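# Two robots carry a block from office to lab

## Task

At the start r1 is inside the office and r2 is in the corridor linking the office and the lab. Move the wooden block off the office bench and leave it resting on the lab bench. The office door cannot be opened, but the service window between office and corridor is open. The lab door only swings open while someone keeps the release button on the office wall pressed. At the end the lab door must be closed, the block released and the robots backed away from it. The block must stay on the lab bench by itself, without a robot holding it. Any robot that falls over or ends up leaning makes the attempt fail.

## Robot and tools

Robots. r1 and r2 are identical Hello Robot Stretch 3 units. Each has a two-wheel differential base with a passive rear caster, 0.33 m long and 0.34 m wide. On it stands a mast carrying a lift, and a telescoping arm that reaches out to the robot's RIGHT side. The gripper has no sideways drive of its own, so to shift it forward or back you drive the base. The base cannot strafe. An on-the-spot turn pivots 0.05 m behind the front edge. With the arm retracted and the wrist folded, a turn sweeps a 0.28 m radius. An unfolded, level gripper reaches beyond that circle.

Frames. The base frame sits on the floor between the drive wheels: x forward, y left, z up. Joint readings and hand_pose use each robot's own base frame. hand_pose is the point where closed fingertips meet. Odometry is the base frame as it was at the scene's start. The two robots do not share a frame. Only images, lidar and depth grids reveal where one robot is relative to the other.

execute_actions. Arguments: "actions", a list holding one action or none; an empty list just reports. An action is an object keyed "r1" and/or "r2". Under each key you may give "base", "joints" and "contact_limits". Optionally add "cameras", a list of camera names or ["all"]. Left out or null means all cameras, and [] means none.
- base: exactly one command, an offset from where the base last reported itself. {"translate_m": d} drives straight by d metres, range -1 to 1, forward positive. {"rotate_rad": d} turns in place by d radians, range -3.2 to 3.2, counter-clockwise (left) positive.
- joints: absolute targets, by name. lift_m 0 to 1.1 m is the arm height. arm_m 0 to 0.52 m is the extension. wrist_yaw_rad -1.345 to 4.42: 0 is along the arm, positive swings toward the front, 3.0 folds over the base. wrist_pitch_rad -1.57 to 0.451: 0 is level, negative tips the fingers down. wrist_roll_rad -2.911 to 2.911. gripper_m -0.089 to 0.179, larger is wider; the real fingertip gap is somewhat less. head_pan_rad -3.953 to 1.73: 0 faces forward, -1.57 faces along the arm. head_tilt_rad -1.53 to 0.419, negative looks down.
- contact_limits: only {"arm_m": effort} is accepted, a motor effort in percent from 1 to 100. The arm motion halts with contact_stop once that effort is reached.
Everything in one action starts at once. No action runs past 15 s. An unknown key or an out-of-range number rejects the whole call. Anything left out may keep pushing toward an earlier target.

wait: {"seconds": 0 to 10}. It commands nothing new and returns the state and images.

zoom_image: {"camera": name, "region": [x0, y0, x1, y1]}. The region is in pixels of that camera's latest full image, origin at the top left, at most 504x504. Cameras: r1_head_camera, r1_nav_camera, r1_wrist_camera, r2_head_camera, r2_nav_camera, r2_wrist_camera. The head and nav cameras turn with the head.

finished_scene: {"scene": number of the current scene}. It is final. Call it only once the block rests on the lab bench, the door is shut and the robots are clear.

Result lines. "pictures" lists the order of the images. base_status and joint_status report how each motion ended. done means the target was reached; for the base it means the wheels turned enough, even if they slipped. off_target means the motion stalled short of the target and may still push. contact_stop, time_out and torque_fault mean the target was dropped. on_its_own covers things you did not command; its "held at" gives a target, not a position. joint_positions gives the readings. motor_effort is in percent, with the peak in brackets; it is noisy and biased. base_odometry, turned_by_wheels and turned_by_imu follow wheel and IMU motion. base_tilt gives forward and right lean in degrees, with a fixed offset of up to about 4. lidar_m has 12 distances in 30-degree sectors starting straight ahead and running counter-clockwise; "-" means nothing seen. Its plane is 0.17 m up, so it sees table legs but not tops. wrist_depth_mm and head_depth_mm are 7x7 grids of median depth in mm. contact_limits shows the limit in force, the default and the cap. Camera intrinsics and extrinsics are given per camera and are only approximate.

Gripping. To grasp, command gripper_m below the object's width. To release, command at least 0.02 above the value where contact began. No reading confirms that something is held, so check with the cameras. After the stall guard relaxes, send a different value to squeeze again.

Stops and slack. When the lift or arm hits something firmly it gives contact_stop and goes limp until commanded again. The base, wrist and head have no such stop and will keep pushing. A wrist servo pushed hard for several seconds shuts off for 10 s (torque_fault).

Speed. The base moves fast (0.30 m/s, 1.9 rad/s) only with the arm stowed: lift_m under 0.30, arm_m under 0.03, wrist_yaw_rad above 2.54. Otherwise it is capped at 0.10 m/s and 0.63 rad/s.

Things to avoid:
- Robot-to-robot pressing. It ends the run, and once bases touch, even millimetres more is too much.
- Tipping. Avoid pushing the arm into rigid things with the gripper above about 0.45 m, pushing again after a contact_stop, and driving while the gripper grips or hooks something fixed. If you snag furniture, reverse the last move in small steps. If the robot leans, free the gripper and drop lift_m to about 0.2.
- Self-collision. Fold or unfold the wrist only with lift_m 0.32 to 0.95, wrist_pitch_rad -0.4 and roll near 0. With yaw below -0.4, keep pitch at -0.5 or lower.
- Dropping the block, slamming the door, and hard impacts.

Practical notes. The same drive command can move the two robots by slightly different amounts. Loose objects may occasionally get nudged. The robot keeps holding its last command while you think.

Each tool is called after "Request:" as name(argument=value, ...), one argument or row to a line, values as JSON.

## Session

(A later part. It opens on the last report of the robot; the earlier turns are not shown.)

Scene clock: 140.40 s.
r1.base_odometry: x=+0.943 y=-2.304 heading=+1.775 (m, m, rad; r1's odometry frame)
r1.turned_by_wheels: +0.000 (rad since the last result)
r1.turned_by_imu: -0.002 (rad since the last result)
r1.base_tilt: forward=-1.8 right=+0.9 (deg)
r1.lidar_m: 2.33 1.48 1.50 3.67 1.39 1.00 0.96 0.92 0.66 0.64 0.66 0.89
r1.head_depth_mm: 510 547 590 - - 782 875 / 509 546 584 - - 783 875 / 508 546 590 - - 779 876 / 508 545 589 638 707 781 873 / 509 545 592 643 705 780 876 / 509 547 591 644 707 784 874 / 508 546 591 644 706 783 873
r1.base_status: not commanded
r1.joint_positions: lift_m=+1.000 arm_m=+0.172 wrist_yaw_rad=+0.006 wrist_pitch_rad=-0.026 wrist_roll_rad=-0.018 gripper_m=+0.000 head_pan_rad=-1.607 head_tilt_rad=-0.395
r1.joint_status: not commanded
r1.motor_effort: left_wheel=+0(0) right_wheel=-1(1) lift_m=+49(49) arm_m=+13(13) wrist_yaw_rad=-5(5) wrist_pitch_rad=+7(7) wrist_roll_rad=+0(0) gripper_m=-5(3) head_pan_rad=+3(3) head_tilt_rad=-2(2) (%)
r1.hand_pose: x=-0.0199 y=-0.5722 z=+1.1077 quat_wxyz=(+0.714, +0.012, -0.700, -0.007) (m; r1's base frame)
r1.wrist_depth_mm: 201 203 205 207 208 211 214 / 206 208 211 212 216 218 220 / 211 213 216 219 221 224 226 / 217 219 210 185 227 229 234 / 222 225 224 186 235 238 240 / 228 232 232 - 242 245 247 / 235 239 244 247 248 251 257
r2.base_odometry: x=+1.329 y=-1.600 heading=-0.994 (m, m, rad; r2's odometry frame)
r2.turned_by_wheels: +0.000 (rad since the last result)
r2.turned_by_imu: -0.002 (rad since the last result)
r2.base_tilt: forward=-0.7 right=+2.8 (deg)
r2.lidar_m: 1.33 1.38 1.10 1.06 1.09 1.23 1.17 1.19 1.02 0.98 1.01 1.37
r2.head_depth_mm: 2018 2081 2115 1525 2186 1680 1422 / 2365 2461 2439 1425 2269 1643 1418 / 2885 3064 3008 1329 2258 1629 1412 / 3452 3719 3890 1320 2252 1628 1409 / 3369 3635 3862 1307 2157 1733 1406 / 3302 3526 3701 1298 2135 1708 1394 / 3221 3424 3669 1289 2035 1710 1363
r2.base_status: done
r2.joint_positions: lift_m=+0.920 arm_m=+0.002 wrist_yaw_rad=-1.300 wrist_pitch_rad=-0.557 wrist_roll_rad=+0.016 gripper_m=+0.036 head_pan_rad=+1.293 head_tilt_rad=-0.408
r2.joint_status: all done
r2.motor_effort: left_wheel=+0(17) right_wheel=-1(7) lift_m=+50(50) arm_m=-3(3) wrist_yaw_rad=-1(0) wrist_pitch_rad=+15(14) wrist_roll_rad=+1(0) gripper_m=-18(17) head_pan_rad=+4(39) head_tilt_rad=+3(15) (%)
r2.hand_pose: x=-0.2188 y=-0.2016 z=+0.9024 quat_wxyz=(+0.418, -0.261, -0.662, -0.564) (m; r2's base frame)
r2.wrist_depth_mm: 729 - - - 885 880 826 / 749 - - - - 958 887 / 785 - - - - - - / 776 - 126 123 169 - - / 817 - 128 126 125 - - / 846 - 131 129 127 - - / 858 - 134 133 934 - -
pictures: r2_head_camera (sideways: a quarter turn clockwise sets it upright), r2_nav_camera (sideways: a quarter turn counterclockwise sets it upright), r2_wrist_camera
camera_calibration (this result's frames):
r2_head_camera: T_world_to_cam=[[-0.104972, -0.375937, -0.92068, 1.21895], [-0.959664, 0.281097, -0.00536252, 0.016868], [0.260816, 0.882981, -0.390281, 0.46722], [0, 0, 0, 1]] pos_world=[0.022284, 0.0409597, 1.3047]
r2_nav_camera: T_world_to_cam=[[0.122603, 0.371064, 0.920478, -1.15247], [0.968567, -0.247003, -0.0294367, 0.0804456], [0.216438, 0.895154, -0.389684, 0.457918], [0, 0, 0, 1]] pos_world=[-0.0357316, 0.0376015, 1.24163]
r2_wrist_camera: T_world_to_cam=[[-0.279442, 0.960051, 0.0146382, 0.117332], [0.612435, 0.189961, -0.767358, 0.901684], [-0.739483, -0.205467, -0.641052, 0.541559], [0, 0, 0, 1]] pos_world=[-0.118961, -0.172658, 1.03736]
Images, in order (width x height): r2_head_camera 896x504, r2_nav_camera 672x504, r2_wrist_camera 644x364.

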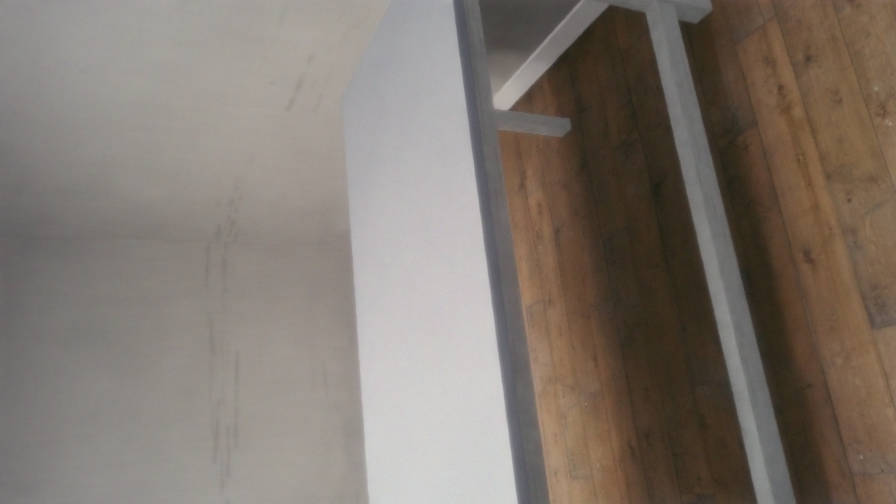

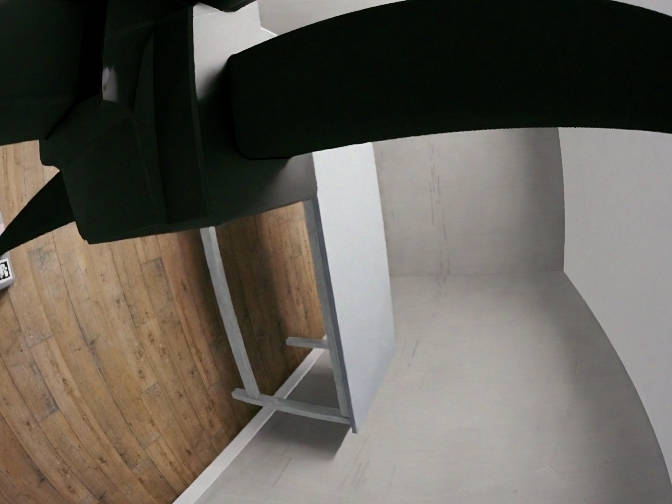

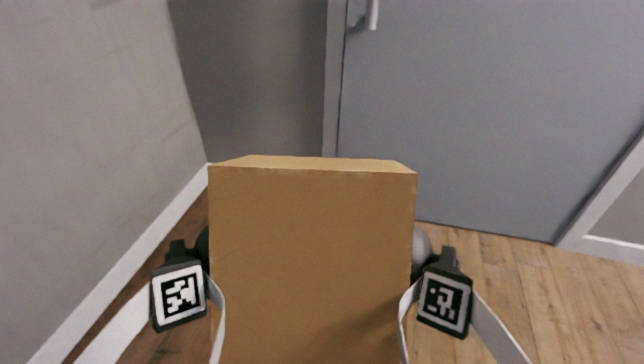

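Request:
execute_actions(
  actions=[
    {"r1":{"joints":{"arm_m":0}},"r2":{"base":{"rotate_rad":1.57},"joints":{"wrist_yaw_rad":0,"lift_m":0.8,"head_pan_rad":-1.5,"head_tilt_rad":-0.5}}},
  ],
  cameras=[],
)

Request:
execute_actions(
  actions=[
    {"r2":{"base":{"translate_m":0.4},"joints":{"wrist_pitch_rad":0,"arm_m":0.3}}},
  ],
  cameras=[],
)

Request:
execute_actions(
  actions=[
    {"r2":{"base":{"rotate_rad":1.2},"joints":{"arm_m":0.48}}},
  ],
  cameras=["r2_nav_camera"],
)

Scene clock: 144.10 s.
r1.base_odometry: x=+0.943 y=-2.304 heading=+1.775 (m, m, rad; r1's odometry frame)
r1.turned_by_wheels: +0.000 (rad since the last result)
r1.turned_by_imu: -0.001 (rad since the last result)
r1.base_tilt: forward=-1.8 right=+1.0 (deg)
r1.lidar_m: 2.33 1.48 1.49 3.67 1.39 1.00 0.96 0.92 0.66 0.64 0.66 0.89
r1.head_depth_mm: 507 546 589 642 695 - - / 506 543 589 642 - - - / 507 545 581 618 - - - / 506 544 582 634 703 782 876 / 507 544 587 642 704 781 877 / 508 544 587 640 705 781 874 / 507 544 589 641 704 779 871
r1.base_status: not commanded
r1.joint_positions: lift_m=+1.000 arm_m=+0.000 wrist_yaw_rad=+0.002 wrist_pitch_rad=-0.023 wrist_roll_rad=-0.018 gripper_m=+0.000 head_pan_rad=-1.607 head_tilt_rad=-0.396
r1.joint_status: all done
r1.motor_effort: left_wheel=-1(2) right_wheel=+1(2) lift_m=+49(49) arm_m=-3(13) wrist_yaw_rad=-2(5) wrist_pitch_rad=+6(7) wrist_roll_rad=+0(0) gripper_m=-3(4) head_pan_rad=+3(3) head_tilt_rad=-1(1) (%)
r1.hand_pose: x=-0.0209 y=-0.4008 z=+1.1084 quat_wxyz=(+0.714, +0.009, -0.700, -0.008) (m; r1's base frame)
r1.wrist_depth_mm: 356 359 367 366 373 378 383 / 366 369 373 381 386 387 396 / 372 378 384 389 395 402 407 / 388 390 389 356 409 409 417 / 394 396 408 409 417 422 429 / 404 411 416 - 433 440 441 / 416 424 432 439 447 454 460
r2.base_odometry: x=+1.329 y=-1.600 heading=+0.576 (m, m, rad; r2's odometry frame)
r2.turned_by_wheels: +1.570 (rad since the last result)
r2.turned_by_imu: +1.584 (rad since the last result)
r2.base_tilt: forward=-0.8 right=+2.9 (deg)
r2.lidar_m: 1.06 1.10 1.24 1.19 1.23 1.02 0.98 1.01 1.37 1.33 1.38 1.10
r2.head_depth_mm: 1111 1210 1327 1465 1639 1617 1342 / 1119 1214 1328 1474 1652 1608 1368 / 1124 1226 1334 1488 1660 1605 501 / 1127 1232 1345 1490 1664 1597 497 / 1135 1235 1354 1499 1677 1592 1323 / 1133 1242 1362 1504 1690 1589 1322 / 1140 1249 1370 1517 1700 1576 1318
r2.base_status: done
r2.joint_positions: lift_m=+0.800 arm_m=+0.002 wrist_yaw_rad=-0.001 wrist_pitch_rad=-0.556 wrist_roll_rad=+0.016 gripper_m=+0.036 head_pan_rad=-1.493 head_tilt_rad=-0.494
r2.joint_status: all done
r2.motor_effort: left_wheel=-4(7) right_wheel=+2(8) lift_m=+29(47) arm_m=-3(3) wrist_yaw_rad=+0(2) wrist_pitch_rad=+14(15) wrist_roll_rad=+0(0) gripper_m=-17(17) head_pan_rad=-3(38) head_tilt_rad=-3(14) (%)
r2.hand_pose: x=-0.0218 y=-0.3518 z=+0.7832 quat_wxyz=(+0.674, +0.192, -0.685, -0.197) (m; r2's base frame)
r2.wrist_depth_mm: - - - - - - - / - - - - - - - / - - - - - - - / - - 126 123 170 - - / - - 129 126 126 - - / - - 131 129 127 - - / 878 884 135 133 828 919 889
pictures: none
No camera images: the call's "cameras" was empty. Leave "cameras" out to get every camera's image.

Scene clock: 149.20 s.
r1.base_odometry: x=+0.943 y=-2.304 heading=+1.775 (m, m, rad; r1's odometry frame)
r1.turned_by_wheels: +0.000 (rad since the last result)
r1.turned_by_imu: -0.001 (rad since the last result)
r1.base_tilt: forward=-1.9 right=+1.0 (deg)
r1.lidar_m: 2.32 1.48 1.49 3.66 1.39 1.00 0.96 0.92 0.66 0.64 0.66 0.89
r1.head_depth_mm: 506 545 589 642 694 - - / 507 543 589 640 - - - / 507 546 581 617 - - - / 505 545 582 633 704 782 877 / 507 545 591 641 706 781 877 / 506 545 589 644 703 780 874 / 505 543 589 641 702 779 874
r1.base_status: not commanded
r1.joint_positions: lift_m=+1.000 arm_m=+0.000 wrist_yaw_rad=+0.002 wrist_pitch_rad=-0.023 wrist_roll_rad=-0.018 gripper_m=+0.000 head_pan_rad=-1.607 head_tilt_rad=-0.396
r1.joint_status: not commanded
r1.motor_effort: left_wheel=+0(1) right_wheel=+1(1) lift_m=+49(49) arm_m=-3(3) wrist_yaw_rad=-3(2) wrist_pitch_rad=+6(6) wrist_roll_rad=+0(0) gripper_m=-3(3) head_pan_rad=+3(3) head_tilt_rad=-1(1) (%)
r1.hand_pose: x=-0.0209 y=-0.4008 z=+1.1084 quat_wxyz=(+0.714, +0.009, -0.700, -0.008) (m; r1's base frame)
r1.wrist_depth_mm: 355 357 365 368 375 375 386 / 365 369 372 380 384 392 397 / 375 378 383 388 393 398 405 / 381 391 390 356 405 406 417 / 394 398 408 406 420 422 433 / 406 411 413 - 433 439 443 / 421 420 436 436 443 446 461
r2.base_odometry: x=+1.664 y=-1.382 heading=+0.576 (m, m, rad; r2's odometry frame)
r2.turned_by_wheels: +0.000 (rad since the last result)
r2.turned_by_imu: -0.002 (rad since the last result)
r2.base_tilt: forward=-0.8 right=+2.9 (deg)
r2.lidar_m: 0.66 0.68 1.24 1.19 1.23 1.44 1.38 1.43 1.38 1.33 0.94 0.69
r2.head_depth_mm: 1113 1208 1323 1468 1606 - - / 1115 1213 1327 1469 - 1551 1333 / 1120 1219 1338 1419 - 1560 1334 / 1122 1225 1342 1436 1664 1590 1326 / 1128 1226 1351 1494 1672 1589 1321 / 1125 1238 1357 1500 1684 1581 1323 / 1133 1235 1356 1508 1699 1574 1314
r2.base_status: done
r2.joint_positions: lift_m=+0.800 arm_m=+0.300 wrist_yaw_rad=-0.001 wrist_pitch_rad=-0.049 wrist_roll_rad=+0.016 gripper_m=+0.036 head_pan_rad=-1.493 head_tilt_rad=-0.494
r2.joint_status: all done
r2.motor_effort: left_wheel=-4(2) right_wheel=+1(7) lift_m=+29(29) arm_m=+3(3) wrist_yaw_rad=+0(1) wrist_pitch_rad=+19(20) wrist_roll_rad=+0(0) gripper_m=-17(17) head_pan_rad=-3(3) head_tilt_rad=-2(3) (%)
r2.hand_pose: x=-0.0216 y=-0.6994 z=+0.9024 quat_wxyz=(+0.701, +0.017, -0.712, -0.018) (m; r2's base frame)
r2.wrist_depth_mm: 710 687 713 698 743 732 724 / 722 715 729 728 747 753 739 / 736 727 745 759 756 778 772 / 760 763 126 123 175 791 808 / 794 786 129 126 125 816 818 / 833 821 131 129 127 846 871 / 831 850 135 133 852 864 870
pictures: none
No camera images: the call's "cameras" was empty. Leave "cameras" out to get every camera's image.

Scene clock: 152.13 s.
r1.base_odometry: x=+0.943 y=-2.304 heading=+1.775 (m, m, rad; r1's odometry frame)
r1.turned_by_wheels: +0.000 (rad since the last result)
r1.turned_by_imu: -0.001 (rad since the last result)
r1.base_tilt: forward=-1.8 right=+1.0 (deg)
r1.lidar_m: 2.33 1.48 1.49 3.67 1.39 1.00 0.96 0.91 0.66 0.64 0.66 0.89
r1.head_depth_mm: 508 545 589 640 696 - - / 506 544 587 641 - - - / 507 545 583 620 - - - / 507 544 583 633 705 781 873 / 506 545 589 642 706 777 878 / 507 543 588 643 706 781 877 / 506 544 589 642 703 780 872
r1.base_status: not commanded
r1.joint_positions: lift_m=+1.000 arm_m=+0.000 wrist_yaw_rad=+0.002 wrist_pitch_rad=-0.023 wrist_roll_rad=-0.018 gripper_m=+0.000 head_pan_rad=-1.607 head_tilt_rad=-0.396
r1.joint_status: not commanded
r1.motor_effort: left_wheel=-1(1) right_wheel=+0(0) lift_m=+49(49) arm_m=-3(3) wrist_yaw_rad=-2(2) wrist_pitch_rad=+6(6) wrist_roll_rad=+0(0) gripper_m=-2(4) head_pan_rad=+3(3) head_tilt_rad=-1(1) (%)
r1.hand_pose: x=-0.0209 y=-0.4008 z=+1.1084 quat_wxyz=(+0.714, +0.009, -0.700, -0.008) (m; r1's base frame)
r1.wrist_depth_mm: 354 357 364 367 374 376 381 / 363 365 376 384 386 389 392 / 373 379 380 389 395 399 404 / 388 391 390 357 404 413 416 / 393 397 402 405 415 429 429 / 406 413 413 - 431 440 444 / 418 425 438 441 443 448 457
r2.base_odometry: x=+1.664 y=-1.382 heading=+1.776 (m, m, rad; r2's odometry frame)
r2.turned_by_wheels: +1.200 (rad since the last result)
r2.turned_by_imu: +1.210 (rad since the last result)
r2.base_tilt: forward=-0.7 right=+3.0 (deg)
r2.lidar_m: 1.20 1.19 1.31 1.40 1.38 1.50 1.33 1.32 0.82 0.66 0.66 0.72
r2.head_depth_mm: 1996 2069 2026 1120 937 - - / 2358 2472 2383 1235 1806 1578 1266 / 2845 3015 3007 - 890 1603 1268 / 3103 3398 3588 1049 870 1592 1268 / 3020 3304 3535 1094 848 1591 1327 / 2892 3147 3412 1089 816 1546 1321 / 2844 3066 3311 1078 814 1531 1321
r2.base_status: done
r2.joint_positions: lift_m=+0.800 arm_m=+0.480 wrist_yaw_rad=+0.000 wrist_pitch_rad=-0.049 wrist_roll_rad=+0.016 gripper_m=+0.036 head_pan_rad=-1.493 head_tilt_rad=-0.494
r2.joint_status: all done
r2.motor_effort: left_wheel=-3(9) right_wheel=+2(10) lift_m=+29(29) arm_m=+3(2) wrist_yaw_rad=-1(0) wrist_pitch_rad=+19(19) wrist_roll_rad=+0(0) gripper_m=-18(17) head_pan_rad=-3(3) head_tilt_rad=-2(2) (%)
r2.hand_pose: x=-0.0213 y=-0.8795 z=+0.9025 quat_wxyz=(+0.701, +0.017, -0.712, -0.017) (m; r2's base frame)
r2.wrist_depth_mm: - - - - - - 847 / - - - - - - 866 / - - - - - - 892 / - - 127 124 175 - 860 / 534 539 128 125 125 591 609 / 374 389 131 129 127 409 410 / 295 295 135 132 282 311 314
pictures: r2_nav_camera (sideways: a quarter turn counterclockwise sets it upright)
camera_calibration (this result's frames):
r2_nav_camera: T_world_to_cam=[[0.0202368, -0.467683, 0.883664, -1.10381], [-0.994176, -0.102988, -0.0317393, 0.0954128], [0.105851, -0.877876, -0.467044, 0.559259], [0, 0, 0, 1]] pos_world=[0.0579967, -0.015449, 1.23963]
Images, in order (width x height): r2_nav_camera 672x504.

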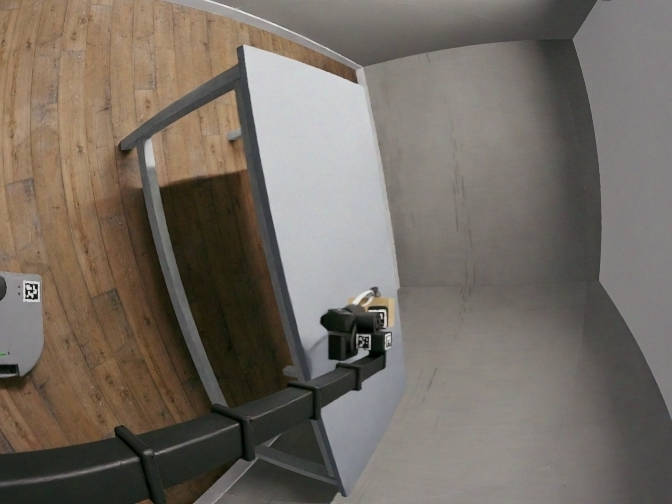

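Request:
execute_actions(
  actions=[
    {"r2":{"joints":{"lift_m":0.734}}},
  ],
  cameras=[],
)

Request:
execute_actions(
  actions=[
    {"r2":{"joints":{"gripper_m":0.14,"head_pan_rad":0.5,"head_tilt_rad":-0.3}}},
  ],
  cameras=[],
)

Request:
execute_actions(
  actions=[
    {"r2":{"joints":{"arm_m":0.15}}},
  ],
  cameras=["r2_nav_camera","r2_wrist_camera"],
)

Scene clock: 153.83 s.
r1.base_odometry: x=+0.943 y=-2.304 heading=+1.775 (m, m, rad; r1's odometry frame)
r1.turned_by_wheels: +0.000 (rad since the last result)
r1.turned_by_imu: +0.000 (rad since the last result)
r1.base_tilt: forward=-1.8 right=+1.0 (deg)
r1.lidar_m: 2.32 1.48 1.49 3.68 1.39 1.00 0.96 0.92 0.66 0.63 0.66 0.89
r1.head_depth_mm: 508 545 589 642 694 - - / 507 543 588 642 - - - / 506 545 582 619 - - - / 508 545 582 633 705 778 875 / 507 544 588 641 705 781 874 / 506 544 589 639 702 781 876 / 507 544 588 641 703 779 872
r1.base_status: not commanded
r1.joint_positions: lift_m=+1.000 arm_m=+0.000 wrist_yaw_rad=+0.002 wrist_pitch_rad=-0.023 wrist_roll_rad=-0.018 gripper_m=+0.000 head_pan_rad=-1.607 head_tilt_rad=-0.396
r1.joint_status: not commanded
r1.motor_effort: left_wheel=+0(2) right_wheel=+1(0) lift_m=+49(49) arm_m=-3(3) wrist_yaw_rad=-2(2) wrist_pitch_rad=+6(6) wrist_roll_rad=+0(0) gripper_m=-2(1) head_pan_rad=+3(3) head_tilt_rad=-1(1) (%)
r1.hand_pose: x=-0.0209 y=-0.4008 z=+1.1084 quat_wxyz=(+0.714, +0.009, -0.700, -0.008) (m; r1's base frame)
r1.wrist_depth_mm: 355 359 363 369 374 376 387 / 364 369 373 381 385 388 391 / 370 375 379 385 391 404 406 / 384 392 394 360 405 410 418 / 393 401 405 413 416 426 424 / 403 413 413 - 426 438 447 / 418 422 430 432 439 452 460
r2.base_odometry: x=+1.664 y=-1.382 heading=+1.776 (m, m, rad; r2's odometry frame)
r2.turned_by_wheels: +0.000 (rad since the last result)
r2.turned_by_imu: +0.000 (rad since the last result)
r2.base_tilt: forward=-0.9 right=+3.0 (deg)
r2.lidar_m: 1.19 1.19 1.31 1.39 1.38 1.51 1.34 1.32 0.82 0.66 0.66 0.72
r2.head_depth_mm: 1989 2069 2009 1117 1823 1638 - / 2347 2459 2375 1167 - 1588 1270 / 2877 3032 3022 1164 1818 1596 1270 / 3115 3402 3638 1095 875 1600 1269 / 3016 3311 3462 1095 848 1590 1319 / 2915 3178 3389 1089 815 1531 1313 / 2826 3078 3336 1082 812 1536 1313
r2.base_status: not commanded
r2.joint_positions: lift_m=+0.734 arm_m=+0.480 wrist_yaw_rad=+0.000 wrist_pitch_rad=-0.037 wrist_roll_rad=+0.016 gripper_m=+0.036 head_pan_rad=-1.493 head_tilt_rad=-0.494
r2.joint_status: all done
r2.motor_effort: left_wheel=-3(3) right_wheel=+2(2) lift_m=+27(30) arm_m=+3(3) wrist_yaw_rad=-1(1) wrist_pitch_rad=+14(19) wrist_roll_rad=+0(0) gripper_m=-17(17) head_pan_rad=-3(3) head_tilt_rad=-2(2) (%)
r2.hand_pose: x=-0.0213 y=-0.8799 z=+0.8395 quat_wxyz=(+0.701, +0.013, -0.712, -0.013) (m; r2's base frame)
r2.wrist_depth_mm: - - - - - - 858 / - - - - - - 893 / - - - - - - 863 / - - 126 123 165 788 803 / 380 387 128 126 125 427 437 / 267 276 131 129 128 290 292 / 206 201 135 132 195 216 221
pictures: none
No camera images: the call's "cameras" was empty. Leave "cameras" out to get every camera's image.

Scene clock: 155.40 s.
r1.base_odometry: x=+0.943 y=-2.304 heading=+1.775 (m, m, rad; r1's odometry frame)
r1.turned_by_wheels: +0.000 (rad since the last result)
r1.turned_by_imu: +0.000 (rad since the last result)
r1.base_tilt: forward=-1.8 right=+1.0 (deg)
r1.lidar_m: 2.33 1.48 1.49 3.68 1.39 1.00 0.96 0.92 0.66 0.63 0.66 0.89
r1.head_depth_mm: 506 544 589 642 695 - - / 507 544 590 643 - - - / 506 543 583 618 - - - / 506 545 583 632 705 780 875 / 507 544 590 641 704 783 872 / 506 544 589 642 704 781 876 / 507 544 589 642 702 780 875
r1.base_status: not commanded
r1.joint_positions: lift_m=+1.000 arm_m=+0.000 wrist_yaw_rad=+0.002 wrist_pitch_rad=-0.023 wrist_roll_rad=-0.018 gripper_m=+0.000 head_pan_rad=-1.607 head_tilt_rad=-0.396
r1.joint_status: not commanded
r1.motor_effort: left_wheel=-1(1) right_wheel=+1(0) lift_m=+49(49) arm_m=-3(3) wrist_yaw_rad=-2(2) wrist_pitch_rad=+6(6) wrist_roll_rad=+0(0) gripper_m=-2(3) head_pan_rad=+3(3) head_tilt_rad=-1(1) (%)
r1.hand_pose: x=-0.0209 y=-0.4008 z=+1.1084 quat_wxyz=(+0.714, +0.009, -0.700, -0.008) (m; r1's base frame)
r1.wrist_depth_mm: 356 360 365 372 369 376 384 / 364 365 374 376 386 387 395 / 376 377 383 391 392 399 408 / 381 385 390 358 408 409 412 / 394 399 403 409 421 425 432 / 412 411 409 - 432 434 447 / 420 421 431 436 441 455 460
r2.base_odometry: x=+1.664 y=-1.382 heading=+1.776 (m, m, rad; r2's odometry frame)
r2.turned_by_wheels: +0.000 (rad since the last result)
r2.turned_by_imu: +0.000 (rad since the last result)
r2.base_tilt: forward=-0.9 right=+2.9 (deg)
r2.lidar_m: 1.19 1.19 1.31 1.39 1.38 1.50 1.34 1.32 0.82 0.66 0.66 0.72
r2.head_depth_mm: 994 1054 1118 1190 1268 1359 1444 / 1011 1068 1124 1194 1279 1374 1459 / 1018 1075 1143 1217 1303 1394 1462 / 1028 1085 1152 1226 1313 1406 1483 / 1037 1096 1164 1237 1327 1425 1484 / 1045 1107 1174 1250 1339 1443 1501 / 1054 1113 1187 1266 1351 1457 1517
r2.base_status: not commanded
r2.joint_positions: lift_m=+0.734 arm_m=+0.480 wrist_yaw_rad=+0.000 wrist_pitch_rad=-0.023 wrist_roll_rad=+0.016 gripper_m=+0.140 head_pan_rad=+0.493 head_tilt_rad=-0.310
r2.joint_status: all done
r2.motor_effort: left_wheel=-3(3) right_wheel=+2(2) lift_m=+27(27) arm_m=+3(3) wrist_yaw_rad=-1(2) wrist_pitch_rad=+9(15) wrist_roll_rad=+0(0) gripper_m=+0(81) head_pan_rad=+4(38) head_tilt_rad=+4(16) (%)
r2.hand_pose: x=-0.0213 y=-0.8803 z=+0.8430 quat_wxyz=(+0.702, +0.009, -0.713, -0.008) (m; r2's base frame)
r2.wrist_depth_mm: - - - - - - 852 / - - - - - - 858 / - - - - - - 870 / - - 146 124 718 - 825 / 393 440 129 124 123 457 455 / 278 - 132 128 193 317 304 / 217 205 136 132 202 212 230
pictures: none
No camera images: the call's "cameras" was empty. Leave "cameras" out to get every camera's image.

Scene clock: 159.03 s.
r1.base_odometry: x=+0.943 y=-2.304 heading=+1.775 (m, m, rad; r1's odometry frame)
r1.turned_by_wheels: +0.000 (rad since the last result)
r1.turned_by_imu: -0.001 (rad since the last result)
r1.base_tilt: forward=-1.8 right=+1.0 (deg)
r1.lidar_m: 2.32 1.48 1.49 3.68 1.39 1.00 0.96 0.92 0.66 0.64 0.66 0.89
r1.head_depth_mm: 507 544 589 640 697 - - / 508 544 589 641 - - - / 507 545 581 617 - - - / 507 545 582 632 704 782 873 / 506 545 587 642 705 780 875 / 507 546 587 642 705 781 874 / 506 544 590 642 706 781 879
r1.base_status: not commanded
r1.joint_positions: lift_m=+1.000 arm_m=+0.000 wrist_yaw_rad=+0.002 wrist_pitch_rad=-0.023 wrist_roll_rad=-0.018 gripper_m=+0.000 head_pan_rad=-1.607 head_tilt_rad=-0.396
r1.joint_status: not commanded
r1.motor_effort: left_wheel=+0(1) right_wheel=+0(0) lift_m=+49(49) arm_m=-3(3) wrist_yaw_rad=-2(2) wrist_pitch_rad=+6(6) wrist_roll_rad=+0(0) gripper_m=-3(2) head_pan_rad=+3(3) head_tilt_rad=-1(2) (%)
r1.hand_pose: x=-0.0209 y=-0.4008 z=+1.1084 quat_wxyz=(+0.714, +0.009, -0.700, -0.008) (m; r1's base frame)
r1.wrist_depth_mm: 357 360 367 368 376 376 387 / 365 367 372 378 386 390 397 / 374 376 382 389 398 403 404 / 385 386 393 359 405 412 416 / 395 401 407 407 418 421 429 / 407 412 414 - 436 439 442 / 421 419 432 434 449 449 456
r2.base_odometry: x=+1.664 y=-1.382 heading=+1.776 (m, m, rad; r2's odometry frame)
r2.turned_by_wheels: +0.000 (rad since the last result)
r2.turned_by_imu: +0.000 (rad since the last result)
r2.base_tilt: forward=-0.8 right=+3.0 (deg)
r2.lidar_m: 1.19 1.19 1.31 1.39 1.38 1.51 1.33 1.32 0.82 0.66 0.66 0.72
r2.head_depth_mm: 994 1058 1115 1192 1272 1357 1448 / 1013 1066 1124 1202 1274 1373 1445 / 1018 1074 1140 1213 1297 1389 1474 / 1026 1086 1154 1228 1305 1415 1489 / 1035 1093 1163 1236 1321 1420 1487 / 1048 1103 1170 1253 1336 1439 1503 / 1054 1115 1182 1266 1352 1460 1518
r2.base_status: not commanded
r2.joint_positions: lift_m=+0.734 arm_m=+0.150 wrist_yaw_rad=+0.000 wrist_pitch_rad=-0.022 wrist_roll_rad=+0.016 gripper_m=+0.140 head_pan_rad=+0.493 head_tilt_rad=-0.310
r2.joint_status: all done
r2.motor_effort: left_wheel=-2(3) right_wheel=+2(2) lift_m=+27(28) arm_m=-3(3) wrist_yaw_rad=-1(0) wrist_pitch_rad=+9(9) wrist_roll_rad=+0(0) gripper_m=+0(0) head_pan_rad=+4(4) head_tilt_rad=+3(4) (%)
r2.hand_pose: x=-0.0213 y=-0.5509 z=+0.8433 quat_wxyz=(+0.702, +0.008, -0.713, -0.008) (m; r2's base frame)
r2.wrist_depth_mm: - - - - - - 955 / - - - - - - 933 / - - - - - - 998 / 723 750 777 448 873 902 935 / 409 443 419 426 440 460 512 / 280 - 284 314 370 503 925 / 236 282 322 - - - -
pictures: r2_nav_camera (sideways: a quarter turn counterclockwise sets it upright), r2_wrist_camera
camera_calibration (this result's frames):
r2_nav_camera: T_world_to_cam=[[0.270339, 0.126896, 0.954366, -1.1976], [0.499981, -0.86563, -0.0265302, 0.0795237], [0.822761, 0.484337, -0.297459, 0.334197], [0, 0, 0, 1]] pos_world=[0.00903482, 0.0589453, 1.24447]
r2_wrist_camera: T_world_to_cam=[[-0.999815, -0.00375291, 0.0188699, -0.0411747], [-0.0192276, 0.160432, -0.98686, 0.957124], [0.00067625, -0.98704, -0.160475, -0.242193], [0, 0, 0, 1]] pos_world=[-0.0226, -0.392762, 0.906458]
Images, in order (width x height): r2_nav_camera 672x504, r2_wrist_camera 644x364.

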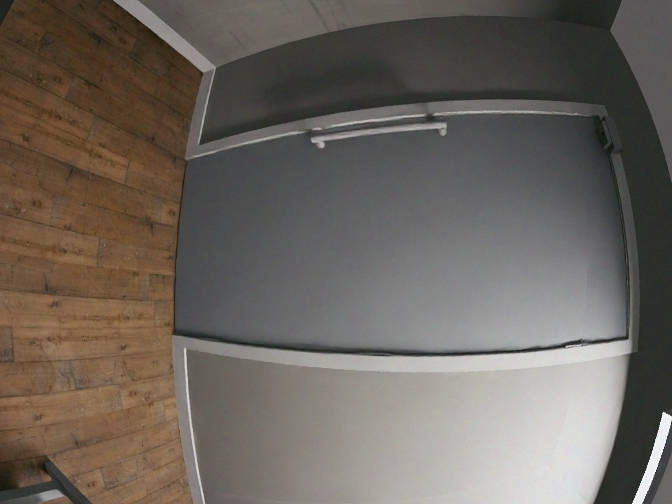

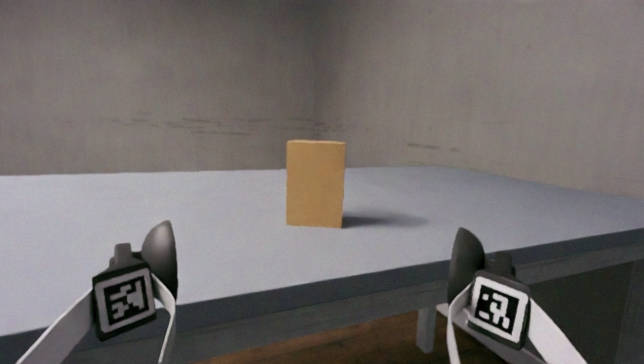

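Request:
finished_scene(
  scene=1,
)

The scene is finished: the task was done.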